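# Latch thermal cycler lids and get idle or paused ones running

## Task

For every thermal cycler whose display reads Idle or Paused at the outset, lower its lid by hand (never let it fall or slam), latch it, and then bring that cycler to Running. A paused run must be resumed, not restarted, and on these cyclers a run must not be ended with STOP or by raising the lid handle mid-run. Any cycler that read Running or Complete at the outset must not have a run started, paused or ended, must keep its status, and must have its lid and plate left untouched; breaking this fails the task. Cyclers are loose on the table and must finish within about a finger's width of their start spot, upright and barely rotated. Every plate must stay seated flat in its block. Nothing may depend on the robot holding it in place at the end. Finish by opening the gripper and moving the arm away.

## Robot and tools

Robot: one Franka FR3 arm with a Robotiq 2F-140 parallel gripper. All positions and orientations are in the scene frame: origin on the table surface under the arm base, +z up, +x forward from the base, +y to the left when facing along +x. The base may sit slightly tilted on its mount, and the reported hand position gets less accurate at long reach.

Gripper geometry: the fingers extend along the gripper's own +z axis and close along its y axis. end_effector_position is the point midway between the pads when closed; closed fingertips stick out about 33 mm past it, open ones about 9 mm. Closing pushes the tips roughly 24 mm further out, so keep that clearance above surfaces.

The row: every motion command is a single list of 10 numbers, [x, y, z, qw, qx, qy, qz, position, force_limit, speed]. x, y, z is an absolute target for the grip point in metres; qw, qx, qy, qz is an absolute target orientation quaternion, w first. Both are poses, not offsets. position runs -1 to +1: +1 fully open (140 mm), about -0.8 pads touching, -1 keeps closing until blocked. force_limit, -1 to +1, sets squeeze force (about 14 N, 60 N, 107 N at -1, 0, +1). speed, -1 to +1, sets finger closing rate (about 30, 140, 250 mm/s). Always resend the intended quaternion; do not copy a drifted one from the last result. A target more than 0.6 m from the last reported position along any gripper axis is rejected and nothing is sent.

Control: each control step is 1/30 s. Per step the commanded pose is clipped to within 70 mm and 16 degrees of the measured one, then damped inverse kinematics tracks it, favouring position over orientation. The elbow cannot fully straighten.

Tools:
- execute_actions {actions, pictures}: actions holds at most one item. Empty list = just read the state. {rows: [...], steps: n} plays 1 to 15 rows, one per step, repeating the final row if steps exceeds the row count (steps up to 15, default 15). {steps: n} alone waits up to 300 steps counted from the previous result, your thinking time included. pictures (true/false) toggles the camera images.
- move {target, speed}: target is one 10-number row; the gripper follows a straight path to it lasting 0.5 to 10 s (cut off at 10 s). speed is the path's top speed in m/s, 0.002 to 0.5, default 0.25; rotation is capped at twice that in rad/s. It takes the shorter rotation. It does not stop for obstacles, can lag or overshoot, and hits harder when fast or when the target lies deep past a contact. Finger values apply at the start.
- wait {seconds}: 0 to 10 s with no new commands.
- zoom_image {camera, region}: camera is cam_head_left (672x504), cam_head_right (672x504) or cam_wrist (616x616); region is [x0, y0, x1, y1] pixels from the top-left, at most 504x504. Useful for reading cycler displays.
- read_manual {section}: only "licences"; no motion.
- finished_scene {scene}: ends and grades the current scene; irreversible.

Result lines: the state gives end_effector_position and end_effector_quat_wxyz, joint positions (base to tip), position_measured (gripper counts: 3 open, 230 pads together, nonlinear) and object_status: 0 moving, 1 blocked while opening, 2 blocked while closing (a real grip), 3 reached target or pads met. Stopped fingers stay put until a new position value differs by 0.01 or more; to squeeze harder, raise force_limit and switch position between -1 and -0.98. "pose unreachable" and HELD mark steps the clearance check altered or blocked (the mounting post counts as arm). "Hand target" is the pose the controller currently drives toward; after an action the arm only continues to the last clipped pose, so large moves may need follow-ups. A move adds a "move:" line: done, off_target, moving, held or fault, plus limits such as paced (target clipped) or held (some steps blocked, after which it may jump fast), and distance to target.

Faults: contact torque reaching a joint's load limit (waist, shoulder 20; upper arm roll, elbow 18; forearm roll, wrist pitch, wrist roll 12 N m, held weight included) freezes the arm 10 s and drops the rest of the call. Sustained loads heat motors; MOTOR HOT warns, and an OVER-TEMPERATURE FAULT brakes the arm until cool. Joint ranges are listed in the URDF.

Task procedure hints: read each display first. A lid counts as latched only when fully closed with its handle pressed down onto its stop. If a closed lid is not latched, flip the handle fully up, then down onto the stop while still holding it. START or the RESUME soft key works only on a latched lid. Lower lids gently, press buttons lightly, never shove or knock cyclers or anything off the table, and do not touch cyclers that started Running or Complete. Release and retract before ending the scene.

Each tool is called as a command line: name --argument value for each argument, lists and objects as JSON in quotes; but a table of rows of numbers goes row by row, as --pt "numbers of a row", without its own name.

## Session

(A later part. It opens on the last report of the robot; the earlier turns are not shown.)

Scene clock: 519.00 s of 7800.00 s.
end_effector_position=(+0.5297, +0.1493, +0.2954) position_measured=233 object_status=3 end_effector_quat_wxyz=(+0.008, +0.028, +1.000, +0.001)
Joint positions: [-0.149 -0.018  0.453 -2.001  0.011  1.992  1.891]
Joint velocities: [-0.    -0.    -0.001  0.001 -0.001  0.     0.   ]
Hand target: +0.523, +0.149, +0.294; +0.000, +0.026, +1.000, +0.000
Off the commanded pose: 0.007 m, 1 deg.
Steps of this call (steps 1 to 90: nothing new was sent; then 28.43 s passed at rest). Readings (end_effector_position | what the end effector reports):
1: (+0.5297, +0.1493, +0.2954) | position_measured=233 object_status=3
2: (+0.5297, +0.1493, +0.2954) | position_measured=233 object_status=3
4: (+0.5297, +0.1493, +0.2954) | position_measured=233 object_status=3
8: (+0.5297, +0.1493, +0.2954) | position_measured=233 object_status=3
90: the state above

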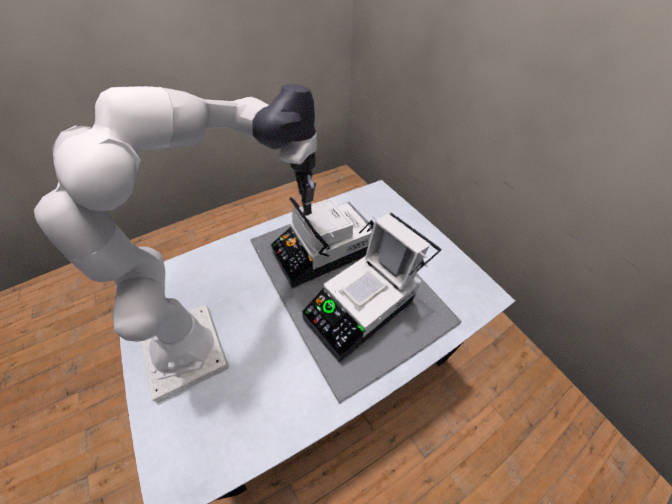

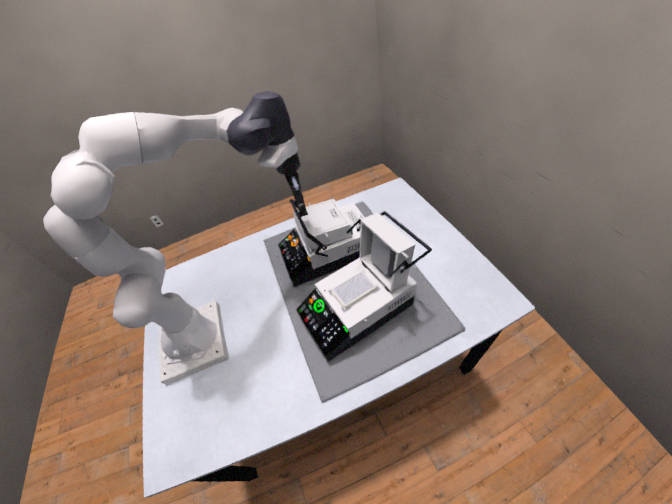

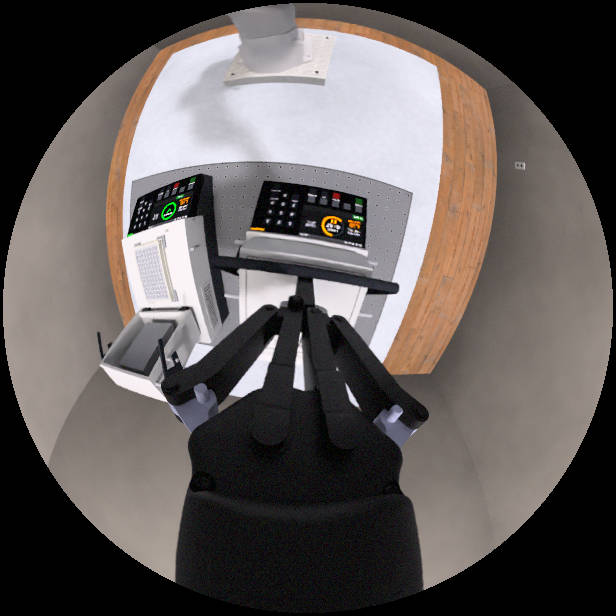

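move --target '[0.545, 0.149, 0.335, 0.2587, -0.0253, -0.9656, -0.0068, -1, 0, 0]' --speed 0.05

zoom_image --camera "cam_head_left" --region '[250, 150, 400, 290]'

Scene clock: 541.73 s of 7800.00 s.
end_effector_position=(+0.5446, +0.1478, +0.3335) position_measured=233 object_status=3 end_effector_quat_wxyz=(-0.256, +0.026, +0.966, +0.003)
Joint positions: [-0.002  0.694  0.409 -0.918 -0.072  1.073  1.958]
Joint velocities: [ 0.     0.001 -0.004  0.002 -0.    -0.013  0.   ]
Hand target: +0.544, +0.147, +0.332; -0.259, +0.029, +0.966, +0.000
Off the commanded pose: 0.002 m, 1 deg.
After step 90, 13.80 s passed at rest.
move: done

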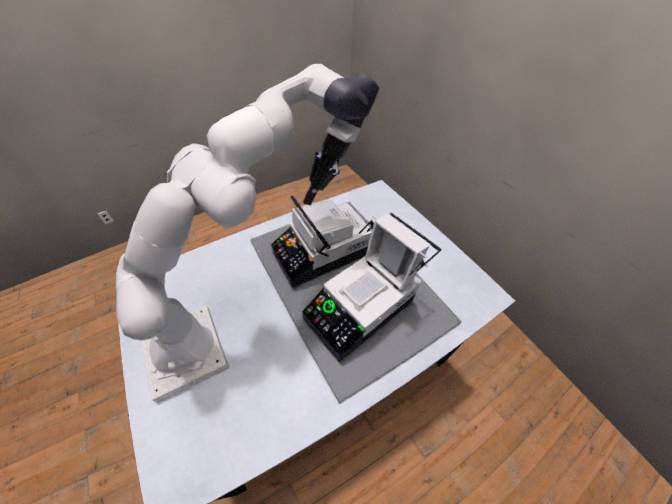

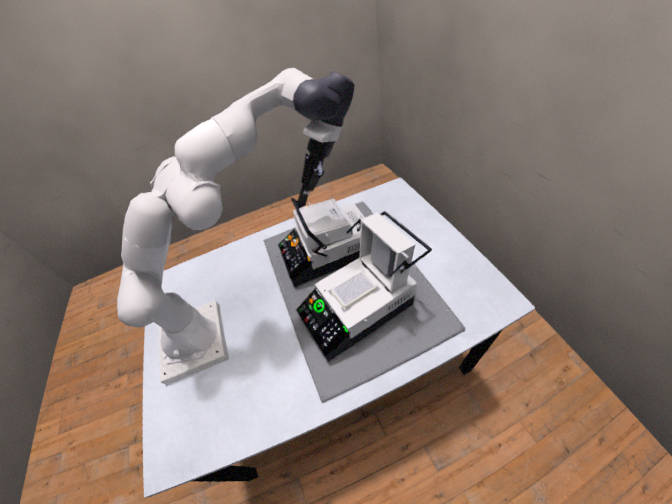

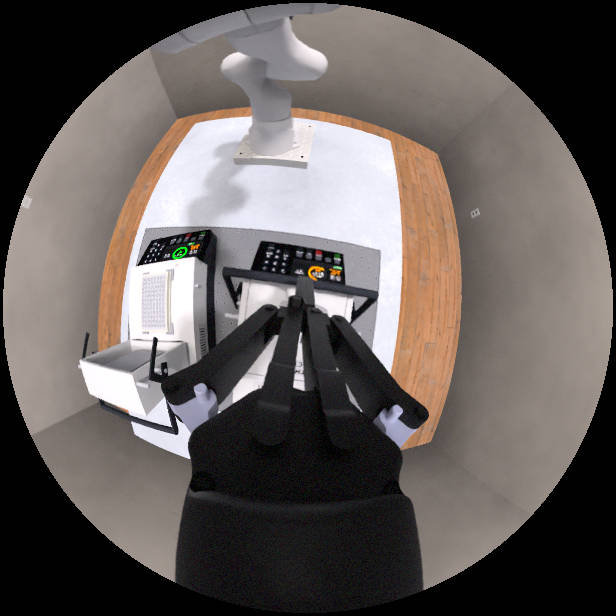

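Region (250, 150, 400, 290) of cam_head_left's 672x504 image, scaled by 3.360, with more detail than that image has; it fills the top 470 rows of this view, and the rest is white.

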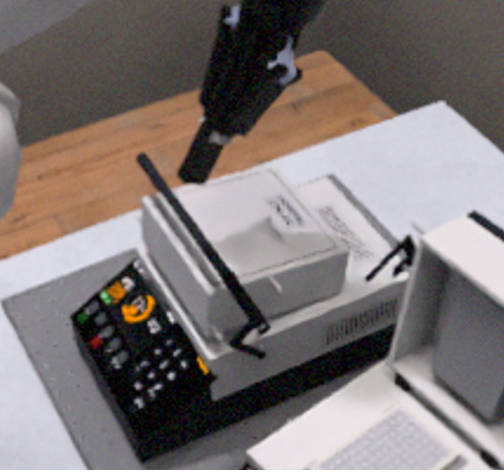

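move --target '[0.535, 0.149, 0.318, 0.2587, -0.0253, -0.9656, -0.0068, -1, 0, 0]' --speed 0.01

zoom_image --camera "cam_head_left" --region '[250, 150, 400, 290]'

Scene clock: 559.97 s of 7800.00 s.
end_effector_position=(+0.5344, +0.1477, +0.3169) position_measured=233 object_status=3 end_effector_quat_wxyz=(-0.261, +0.027, +0.965, +0.004)
Joint positions: [-0.036  0.638  0.423 -1.061 -0.058  1.147  1.957]
Joint velocities: [-0.005 -0.003  0.006 -0.006  0.001  0.012  0.   ]
Hand target: +0.535, +0.149, +0.318; -0.259, +0.025, +0.966, +0.007
Off the commanded pose: 0.002 m, 0 deg.
After step 90, 13.20 s passed at rest.
move: done

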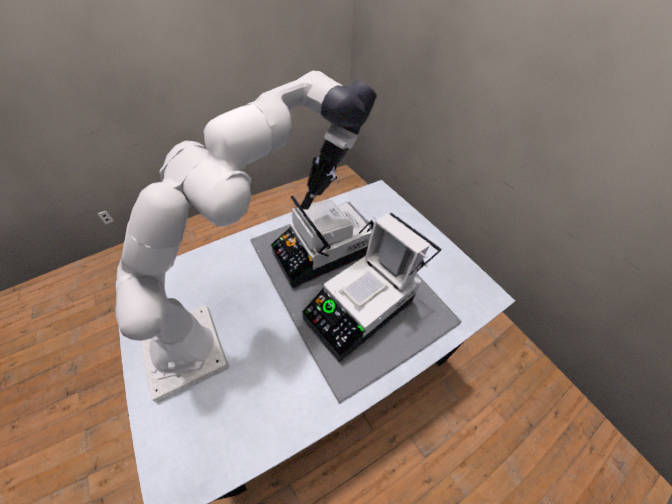

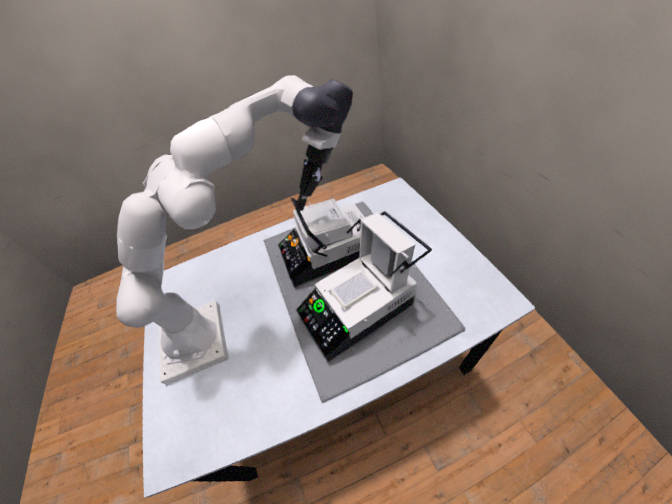

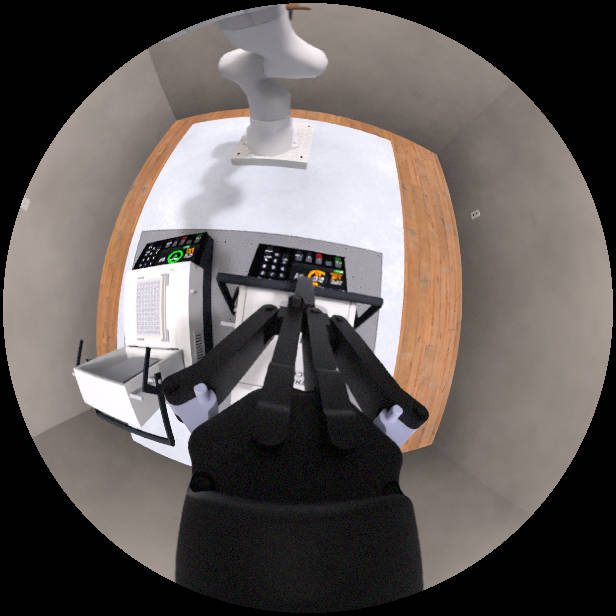

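Region (250, 150, 400, 290) of cam_head_left's 672x504 image, scaled by 3.360, with more detail than that image has; it fills the top 470 rows of this view, and the rest is white.

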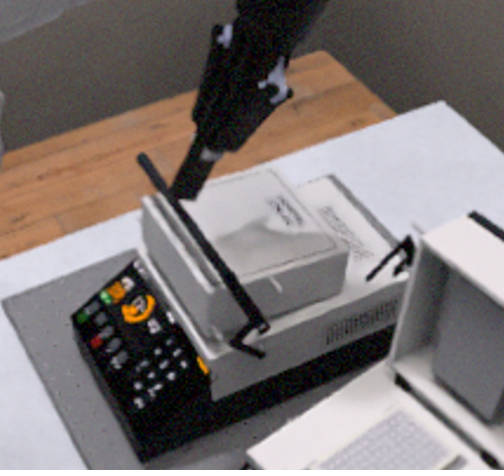

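move --target '[0.524, 0.149, 0.307, 0.2587, -0.0253, -0.9656, -0.0068, -1, 0, 0]' --speed 0.006

zoom_image --camera "cam_head_left" --region '[250, 150, 400, 290]'

Scene clock: 575.97 s of 7800.00 s.
end_effector_position=(+0.5242, +0.1476, +0.3069) position_measured=233 object_status=3 end_effector_quat_wxyz=(-0.260, +0.027, +0.965, +0.004)
Joint positions: [-0.066  0.579  0.436 -1.184 -0.046  1.214  1.954]
Joint velocities: [-0.003 -0.001  0.001 -0.004 -0.     0.005 -0.   ]
Hand target: +0.524, +0.149, +0.307; -0.259, +0.025, +0.966, +0.007
Off the commanded pose: 0.001 m, 0 deg.
After step 90, 10.33 s passed at rest.
move: done

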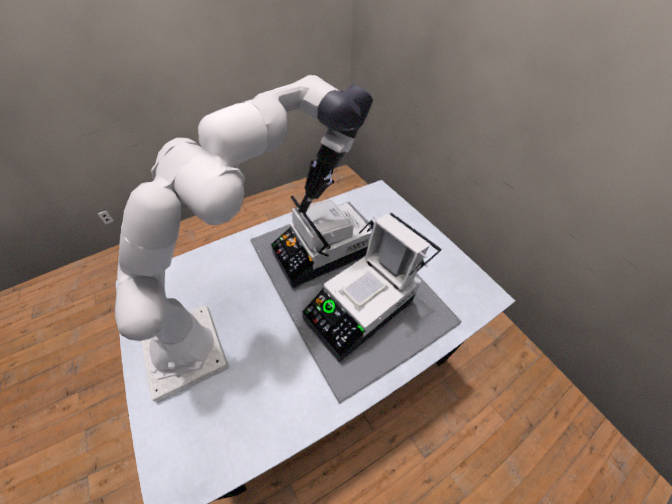

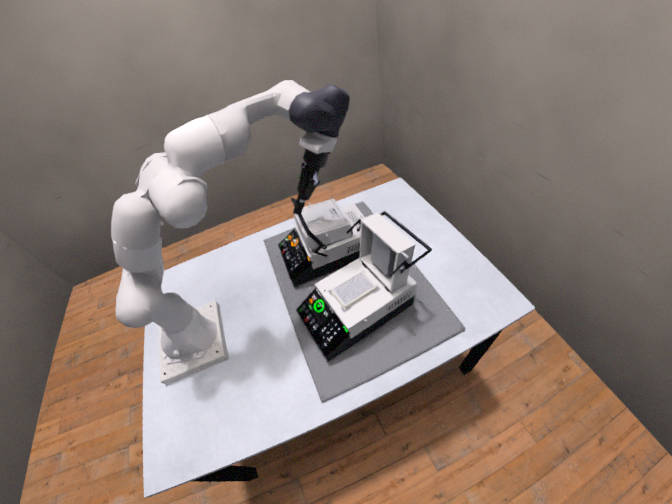

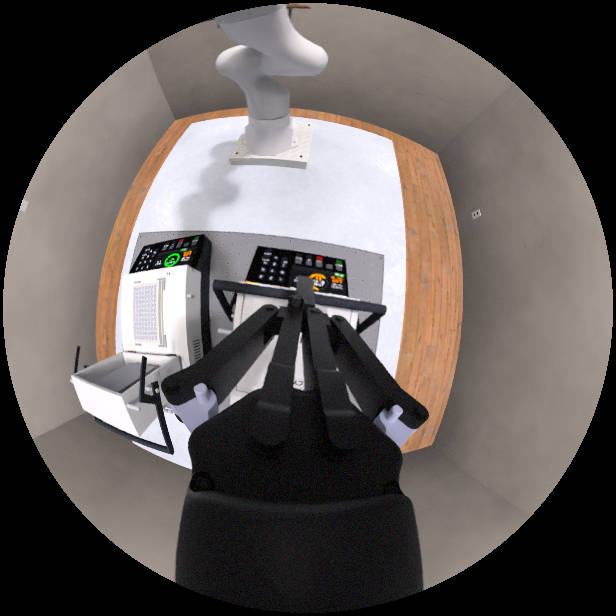

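Region (250, 150, 400, 290) of cam_head_left's 672x504 image, scaled by 3.360, with more detail than that image has; it fills the top 470 rows of this view, and the rest is white.

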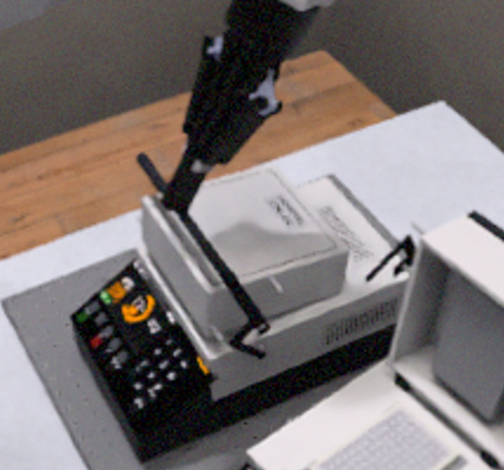

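move --target '[0.516, 0.149, 0.299, 0.2587, -0.0253, -0.9656, -0.0068, -1, 0, 0]' --speed 0.005

zoom_image --camera "cam_head_left" --region '[250, 150, 400, 290]'

Scene clock: 632.93 s of 7800.00 s.
end_effector_position=(+0.5168, +0.1478, +0.3019) position_measured=233 object_status=3 end_effector_quat_wxyz=(-0.257, +0.028, +0.966, +0.005)
Joint positions: [-0.083  0.538  0.443 -1.26  -0.037  1.255  1.951]
Joint velocities: [-0.002 -0.     0.002 -0.002  0.002  0.002 -0.   ]
Hand target: +0.516, +0.149, +0.299; -0.259, +0.025, +0.966, +0.007
Off the commanded pose: 0.003 m, 0 deg.
After step 90, 51.47 s passed at rest.
move: done

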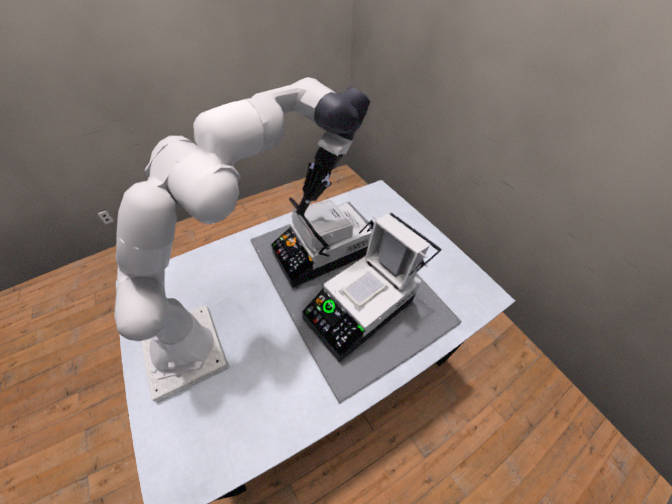

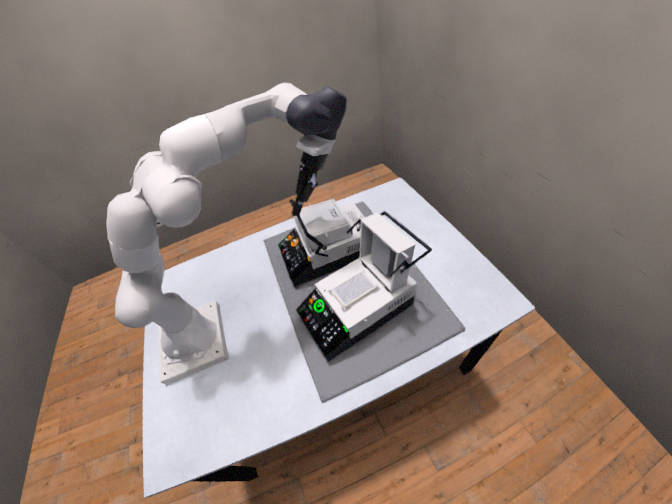

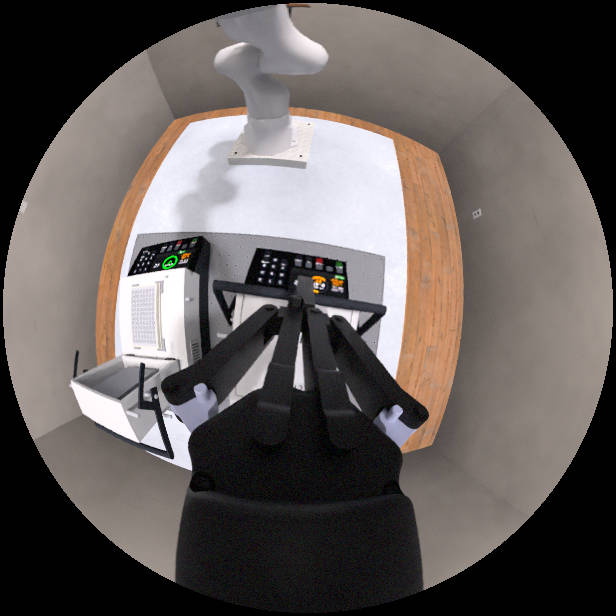

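Region (250, 150, 400, 290) of cam_head_left's 672x504 image, scaled by 3.360, with more detail than that image has; it fills the top 470 rows of this view, and the rest is white.

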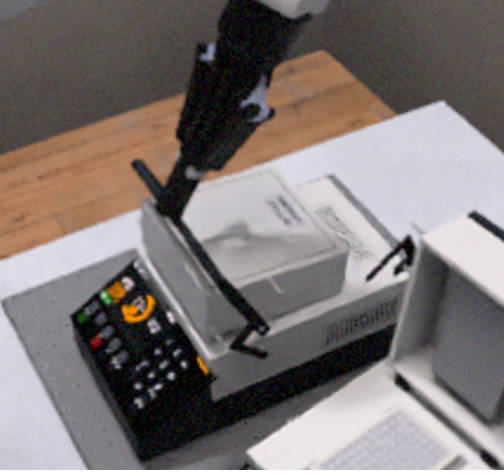

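move --target '[0.507, 0.149, 0.298, 0.2587, -0.0253, -0.9656, -0.0068, -1, 0, 0]' --speed 0.005

zoom_image --camera "cam_head_left" --region '[250, 150, 400, 290]'

Scene clock: 645.17 s of 7800.00 s.
end_effector_position=(+0.5119, +0.1478, +0.2989) position_measured=233 object_status=3 end_effector_quat_wxyz=(-0.252, +0.029, +0.967, +0.006)
Joint positions: [-0.097  0.504  0.448 -1.32  -0.029  1.291  1.949]
Joint velocities: [-0.001 -0.002  0.002 -0.002  0.001  0.002  0.001]
Hand target: +0.507, +0.149, +0.298; -0.259, +0.025, +0.966, +0.007
Off the commanded pose: 0.005 m, 1 deg.
After step 90, 6.90 s passed at rest.
move: off_target

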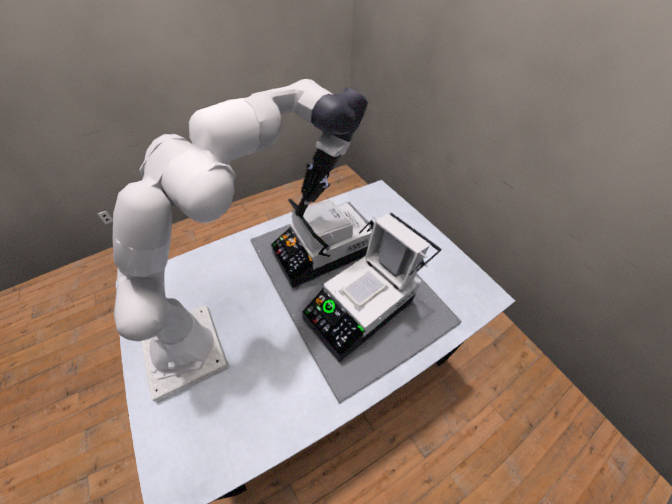

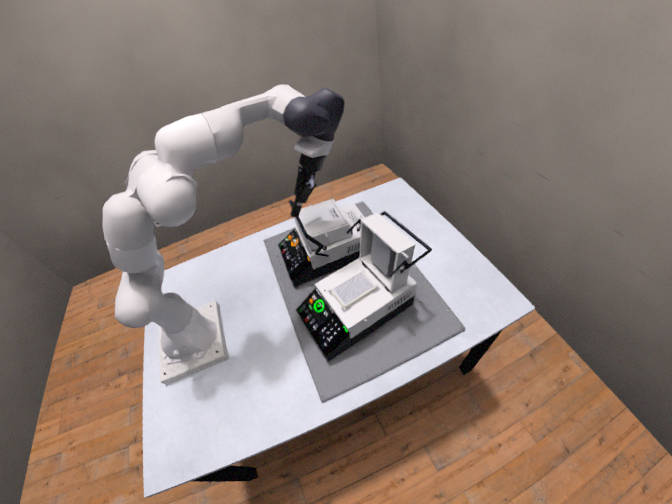

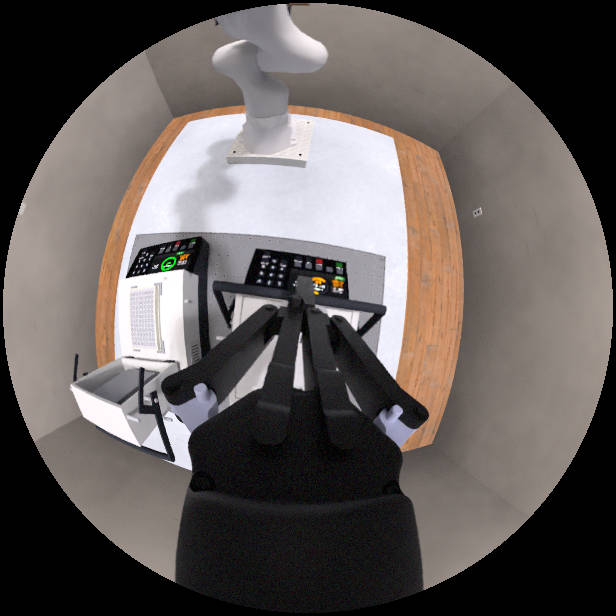

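Region (250, 150, 400, 290) of cam_head_left's 672x504 image, scaled by 3.360, with more detail than that image has; it fills the top 470 rows of this view, and the rest is white.

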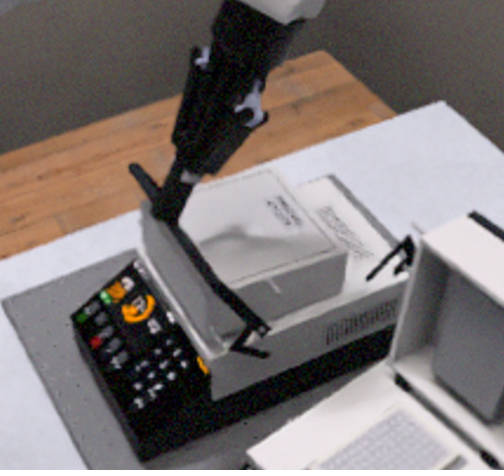

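move --target '[0.499, 0.149, 0.290, 0.2587, -0.0253, -0.9656, -0.0068, -1, 0, 0]' --speed 0.005

zoom_image --camera "cam_head_left" --region '[250, 150, 400, 290]'

Scene clock: 657.80 s of 7800.00 s.
end_effector_position=(+0.5036, +0.1481, +0.2924) position_measured=233 object_status=3 end_effector_quat_wxyz=(-0.252, +0.028, +0.967, +0.006)
Joint positions: [-0.109  0.471  0.452 -1.386 -0.02   1.325  1.944]
Joint velocities: [-0.002 -0.001  0.002 -0.002  0.     0.001 -0.001]
Hand target: +0.499, +0.149, +0.290; -0.259, +0.025, +0.966, +0.007
Off the commanded pose: 0.005 m, 1 deg.
After step 90, 6.27 s passed at rest.
move: off_target

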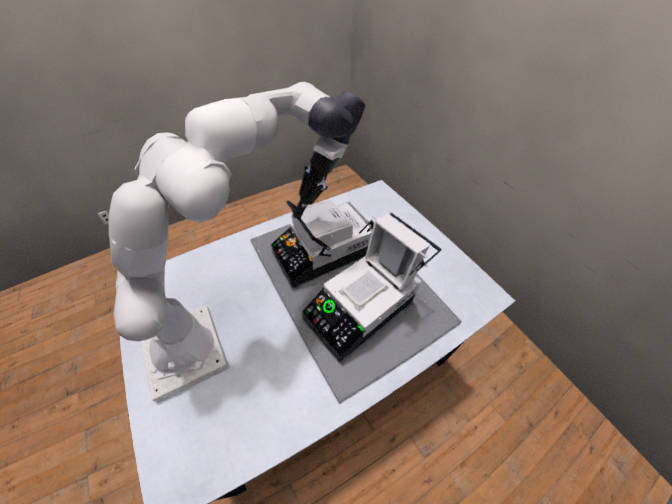

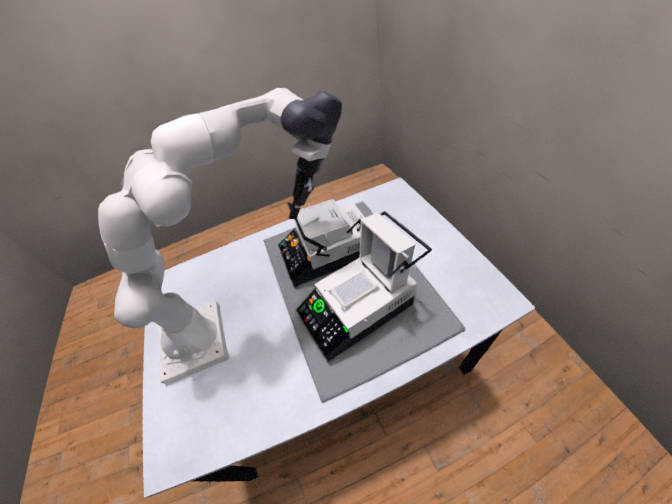

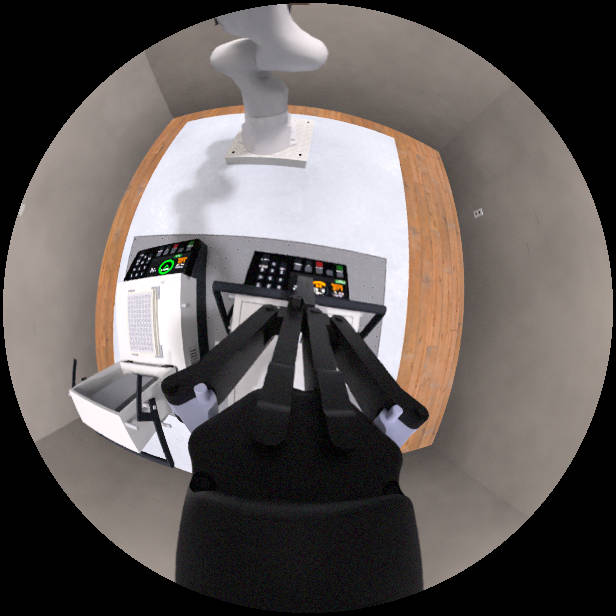

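Region (250, 150, 400, 290) of cam_head_left's 672x504 image, scaled by 3.360, with more detail than that image has; it fills the top 470 rows of this view, and the rest is white.

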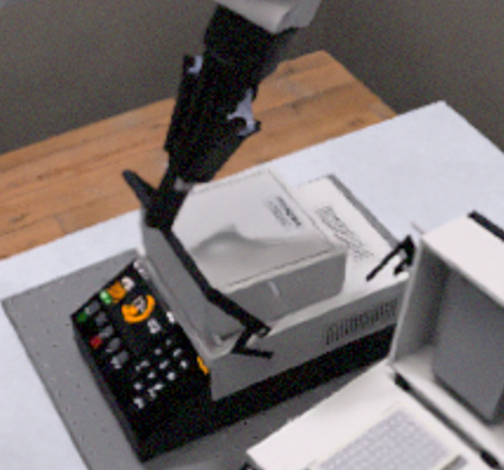

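Progressing. Continue along the arc.

move --target '[0.491, 0.149, 0.281, 0.2164, -0.0256, -0.976, -0.0057, -1, 0, 0]' --speed 0.005

zoom_image --camera "cam_head_left" --region '[250, 150, 400, 290]'

Scene clock: 671.97 s of 7800.00 s.
end_effector_position=(+0.4929, +0.1488, +0.2859) position_measured=233 object_status=3 end_effector_quat_wxyz=(-0.213, +0.027, +0.977, +0.005)
Joint positions: [-0.13   0.338  0.453 -1.576  0.001  1.467  1.923]
Joint velocities: [-0.001 -0.003  0.    -0.001  0.     0.002 -0.002]
Hand target: +0.491, +0.149, +0.282; -0.216, +0.025, +0.976, +0.007
Off the commanded pose: 0.005 m, 0 deg.
After step 90, 3.63 s passed at rest.
move: off_target

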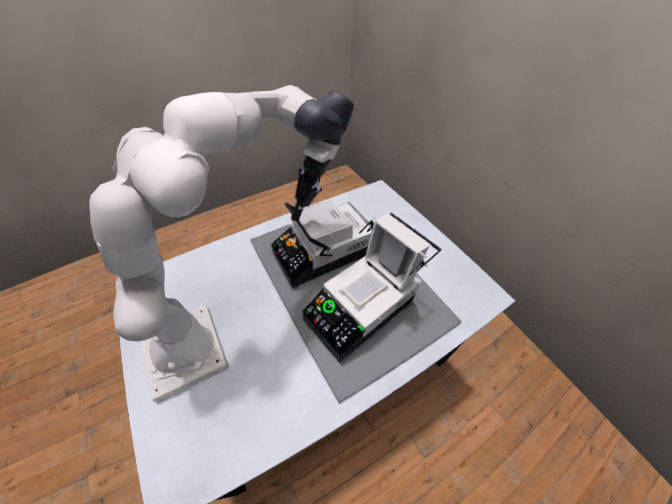

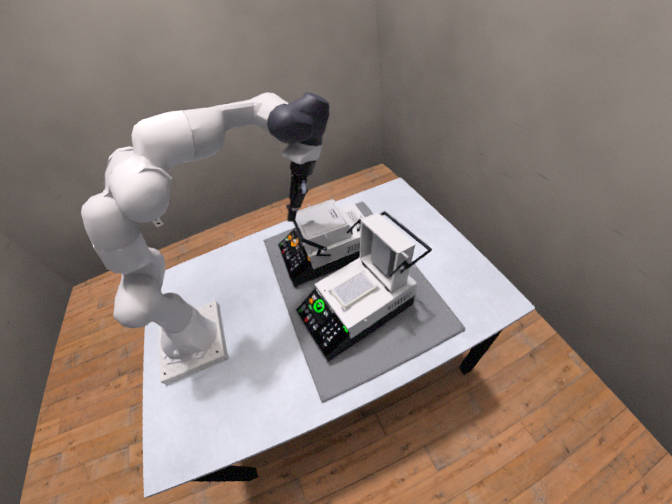

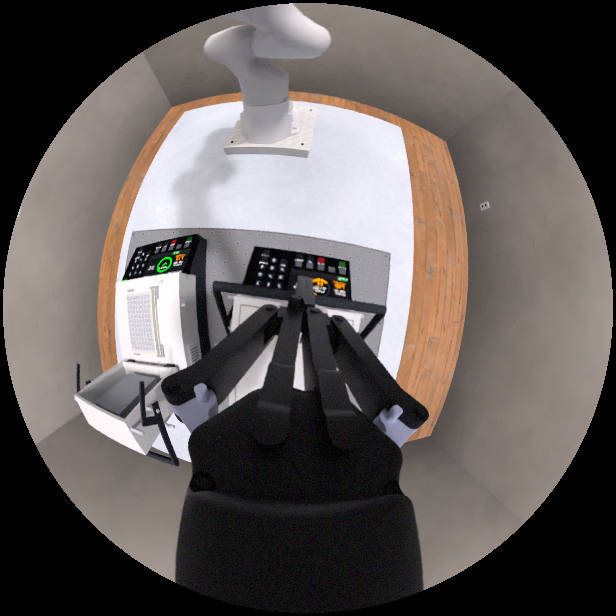

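Region (250, 150, 400, 290) of cam_head_left's 672x504 image, scaled by 3.360, with more detail than that image has; it fills the top 470 rows of this view, and the rest is white.

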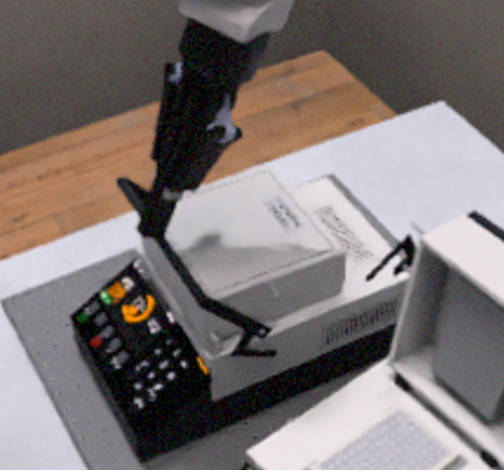

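move --target '[0.481, 0.149, 0.269, 0.1735, -0.0258, -0.9845, -0.0045, -1, 0, 0]' --speed 0.005

zoom_image --camera "cam_head_left" --region '[250, 150, 400, 290]'

Scene clock: 691.23 s of 7800.00 s.
end_effector_position=(+0.4785, +0.1498, +0.2740) position_measured=233 object_status=3 end_effector_quat_wxyz=(-0.176, +0.026, +0.984, +0.003)
Joint positions: [-0.141  0.211  0.453 -1.763  0.023  1.609  1.902]
Joint velocities: [ 0.001 -0.001  0.001 -0.002 -0.     0.002 -0.003]
Hand target: +0.481, +0.149, +0.270; -0.174, +0.025, +0.984, +0.006
Off the commanded pose: 0.006 m, 0 deg.
After step 90, 8.03 s passed at rest.
move: off_target

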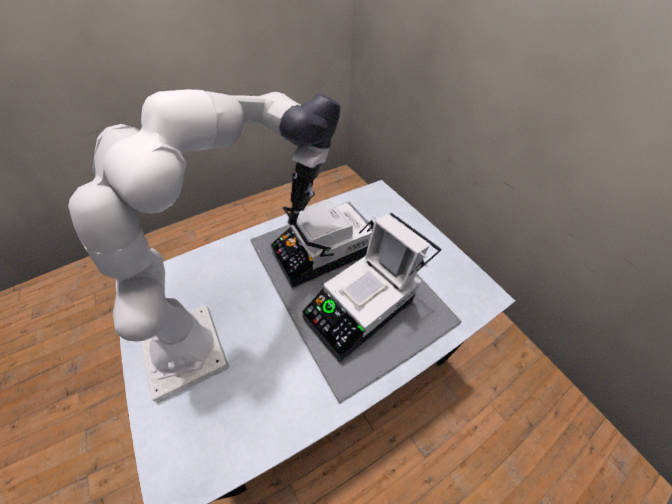

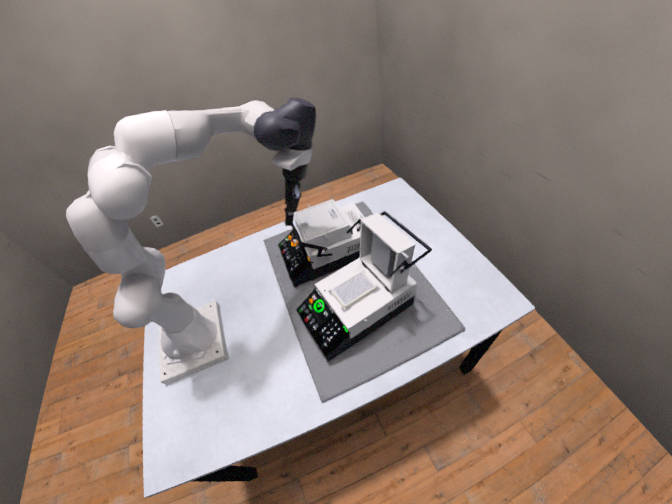

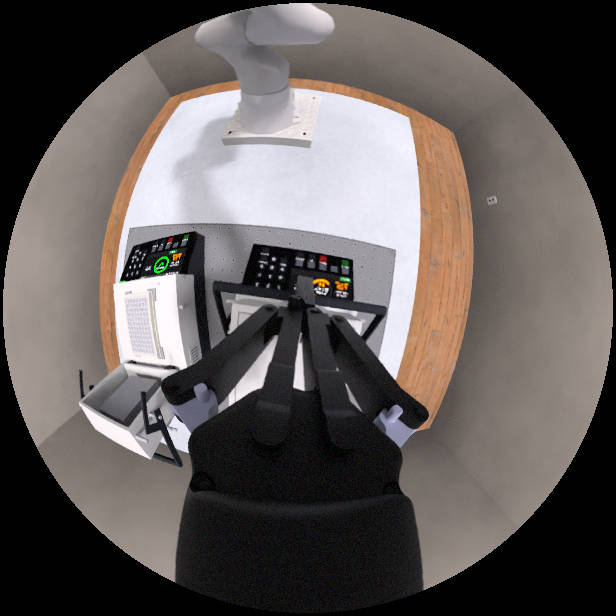

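Region (250, 150, 400, 290) of cam_head_left's 672x504 image, scaled by 3.360, with more detail than that image has; it fills the top 470 rows of this view, and the rest is white.

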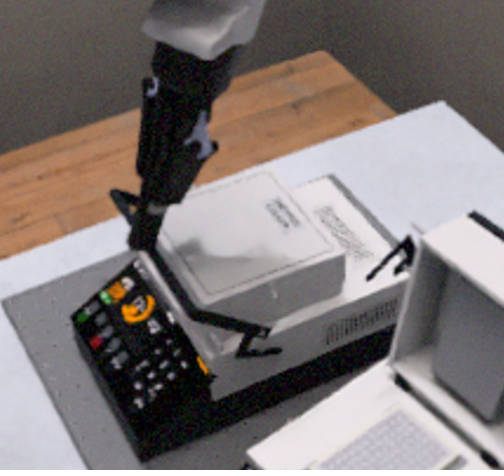

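move --target '[0.487, 0.149, 0.282, 0.1305, -0.026, -0.9911, -0.0034, -1, 0, 0]' --speed 0.01

zoom_image --camera "cam_head_left" --region '[250, 150, 400, 290]'

Scene clock: 709.60 s of 7800.00 s.
end_effector_position=(+0.4852, +0.1500, +0.2844) position_measured=233 object_status=3 end_effector_quat_wxyz=(-0.132, +0.026, +0.991, +0.002)
Joint positions: [-0.145  0.132  0.453 -1.828  0.029  1.686  1.894]
Joint velocities: [-0.    -0.001 -0.    -0.001  0.001  0.002 -0.001]
Hand target: +0.487, +0.149, +0.282; -0.131, +0.026, +0.991, +0.004
Off the commanded pose: 0.003 m, 0 deg.
After step 90, 10.57 s passed at rest.
move: done

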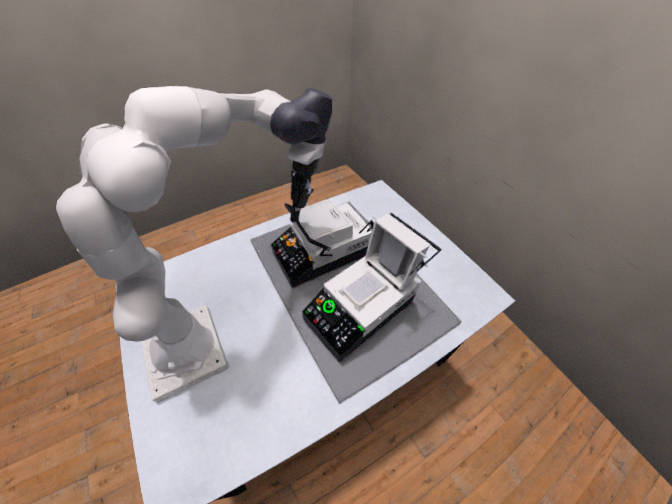

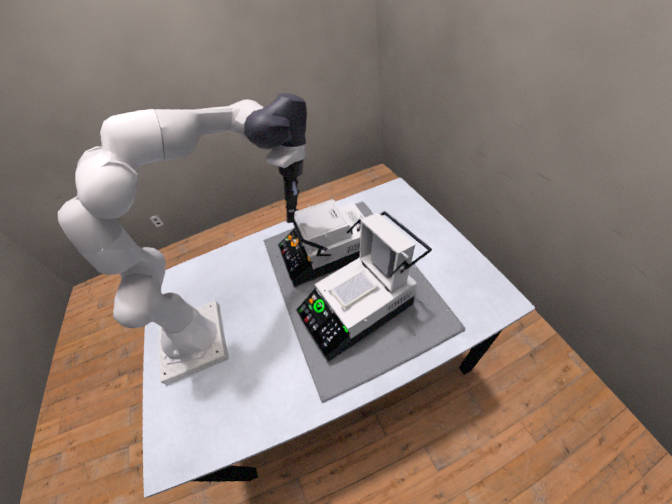

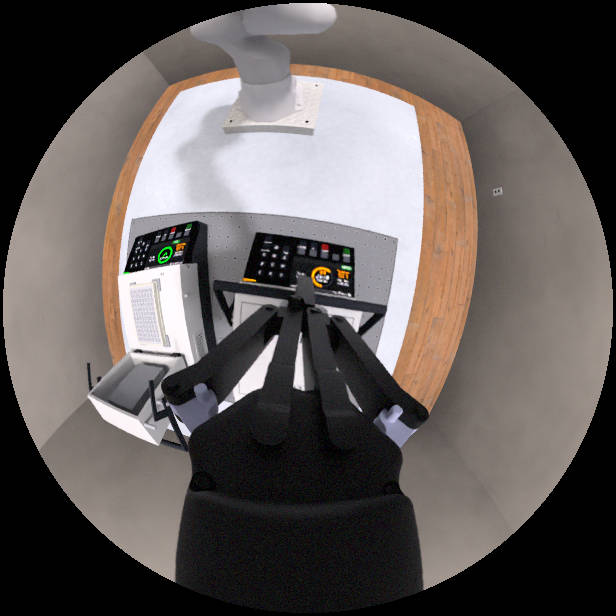

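Region (250, 150, 400, 290) of cam_head_left's 672x504 image, scaled by 3.360, with more detail than that image has; it fills the top 470 rows of this view, and the rest is white.

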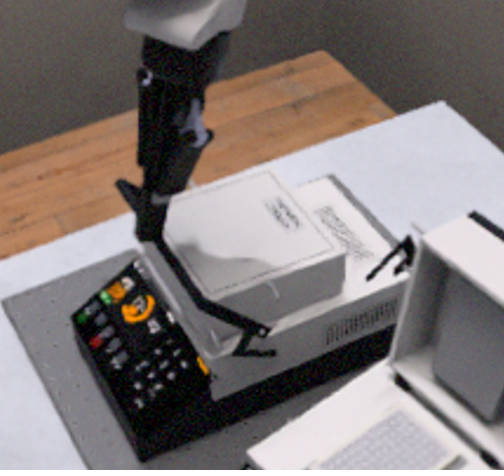

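move --target '[0.480, 0.149, 0.268, 0.1305, -0.026, -0.9911, -0.0034, -1, 0, 0]' --speed 0.005

zoom_image --camera "cam_head_left" --region '[250, 150, 400, 290]'

Scene clock: 724.60 s of 7800.00 s.
end_effector_position=(+0.4747, +0.1504, +0.2729) position_measured=233 object_status=3 end_effector_quat_wxyz=(-0.136, +0.026, +0.990, +0.001)
Joint positions: [-0.145  0.114  0.453 -1.88   0.038  1.713  1.891]
Joint velocities: [ 0.001 -0.001  0.     0.     0.001  0.001  0.   ]
Hand target: +0.480, +0.149, +0.268; -0.131, +0.026, +0.991, +0.003
Off the commanded pose: 0.007 m, 1 deg.
After step 90, 8.33 s passed at rest.
move: off_target

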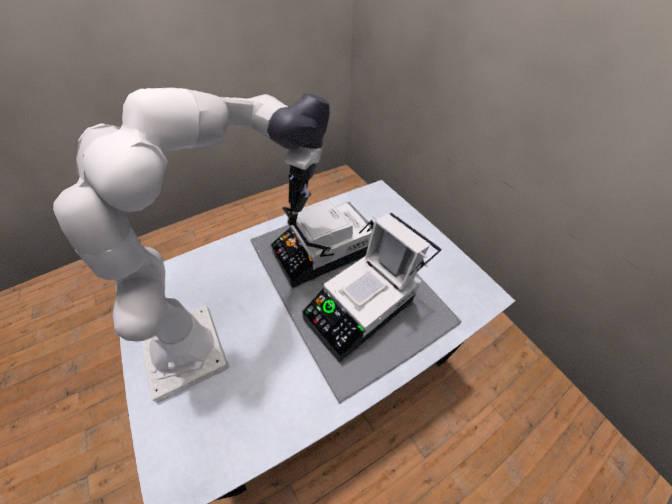

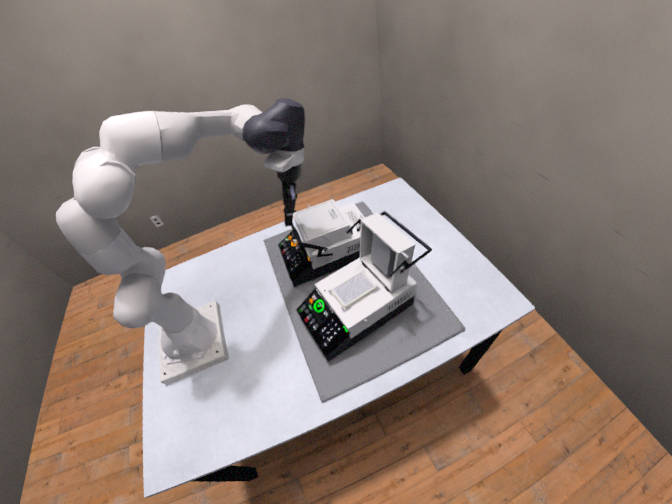

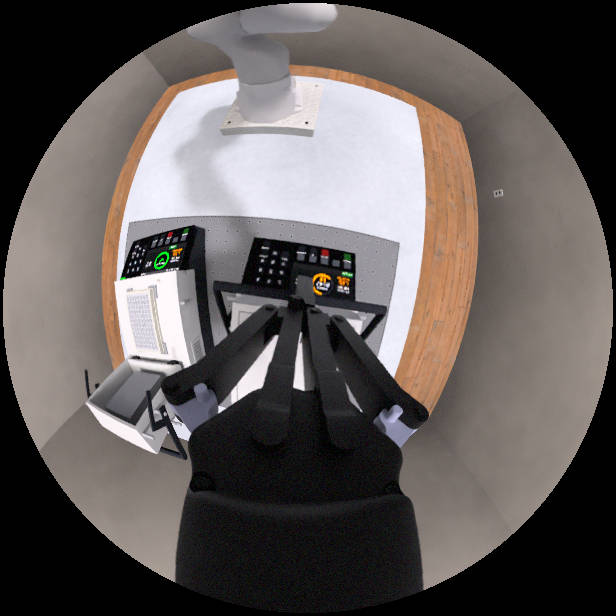

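Region (250, 150, 400, 290) of cam_head_left's 672x504 image, scaled by 3.360, with more detail than that image has; it fills the top 470 rows of this view, and the rest is white.

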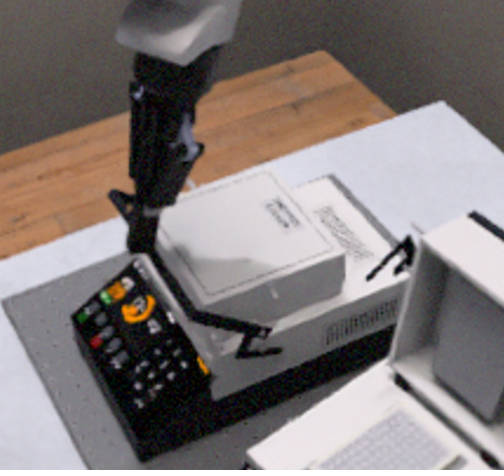

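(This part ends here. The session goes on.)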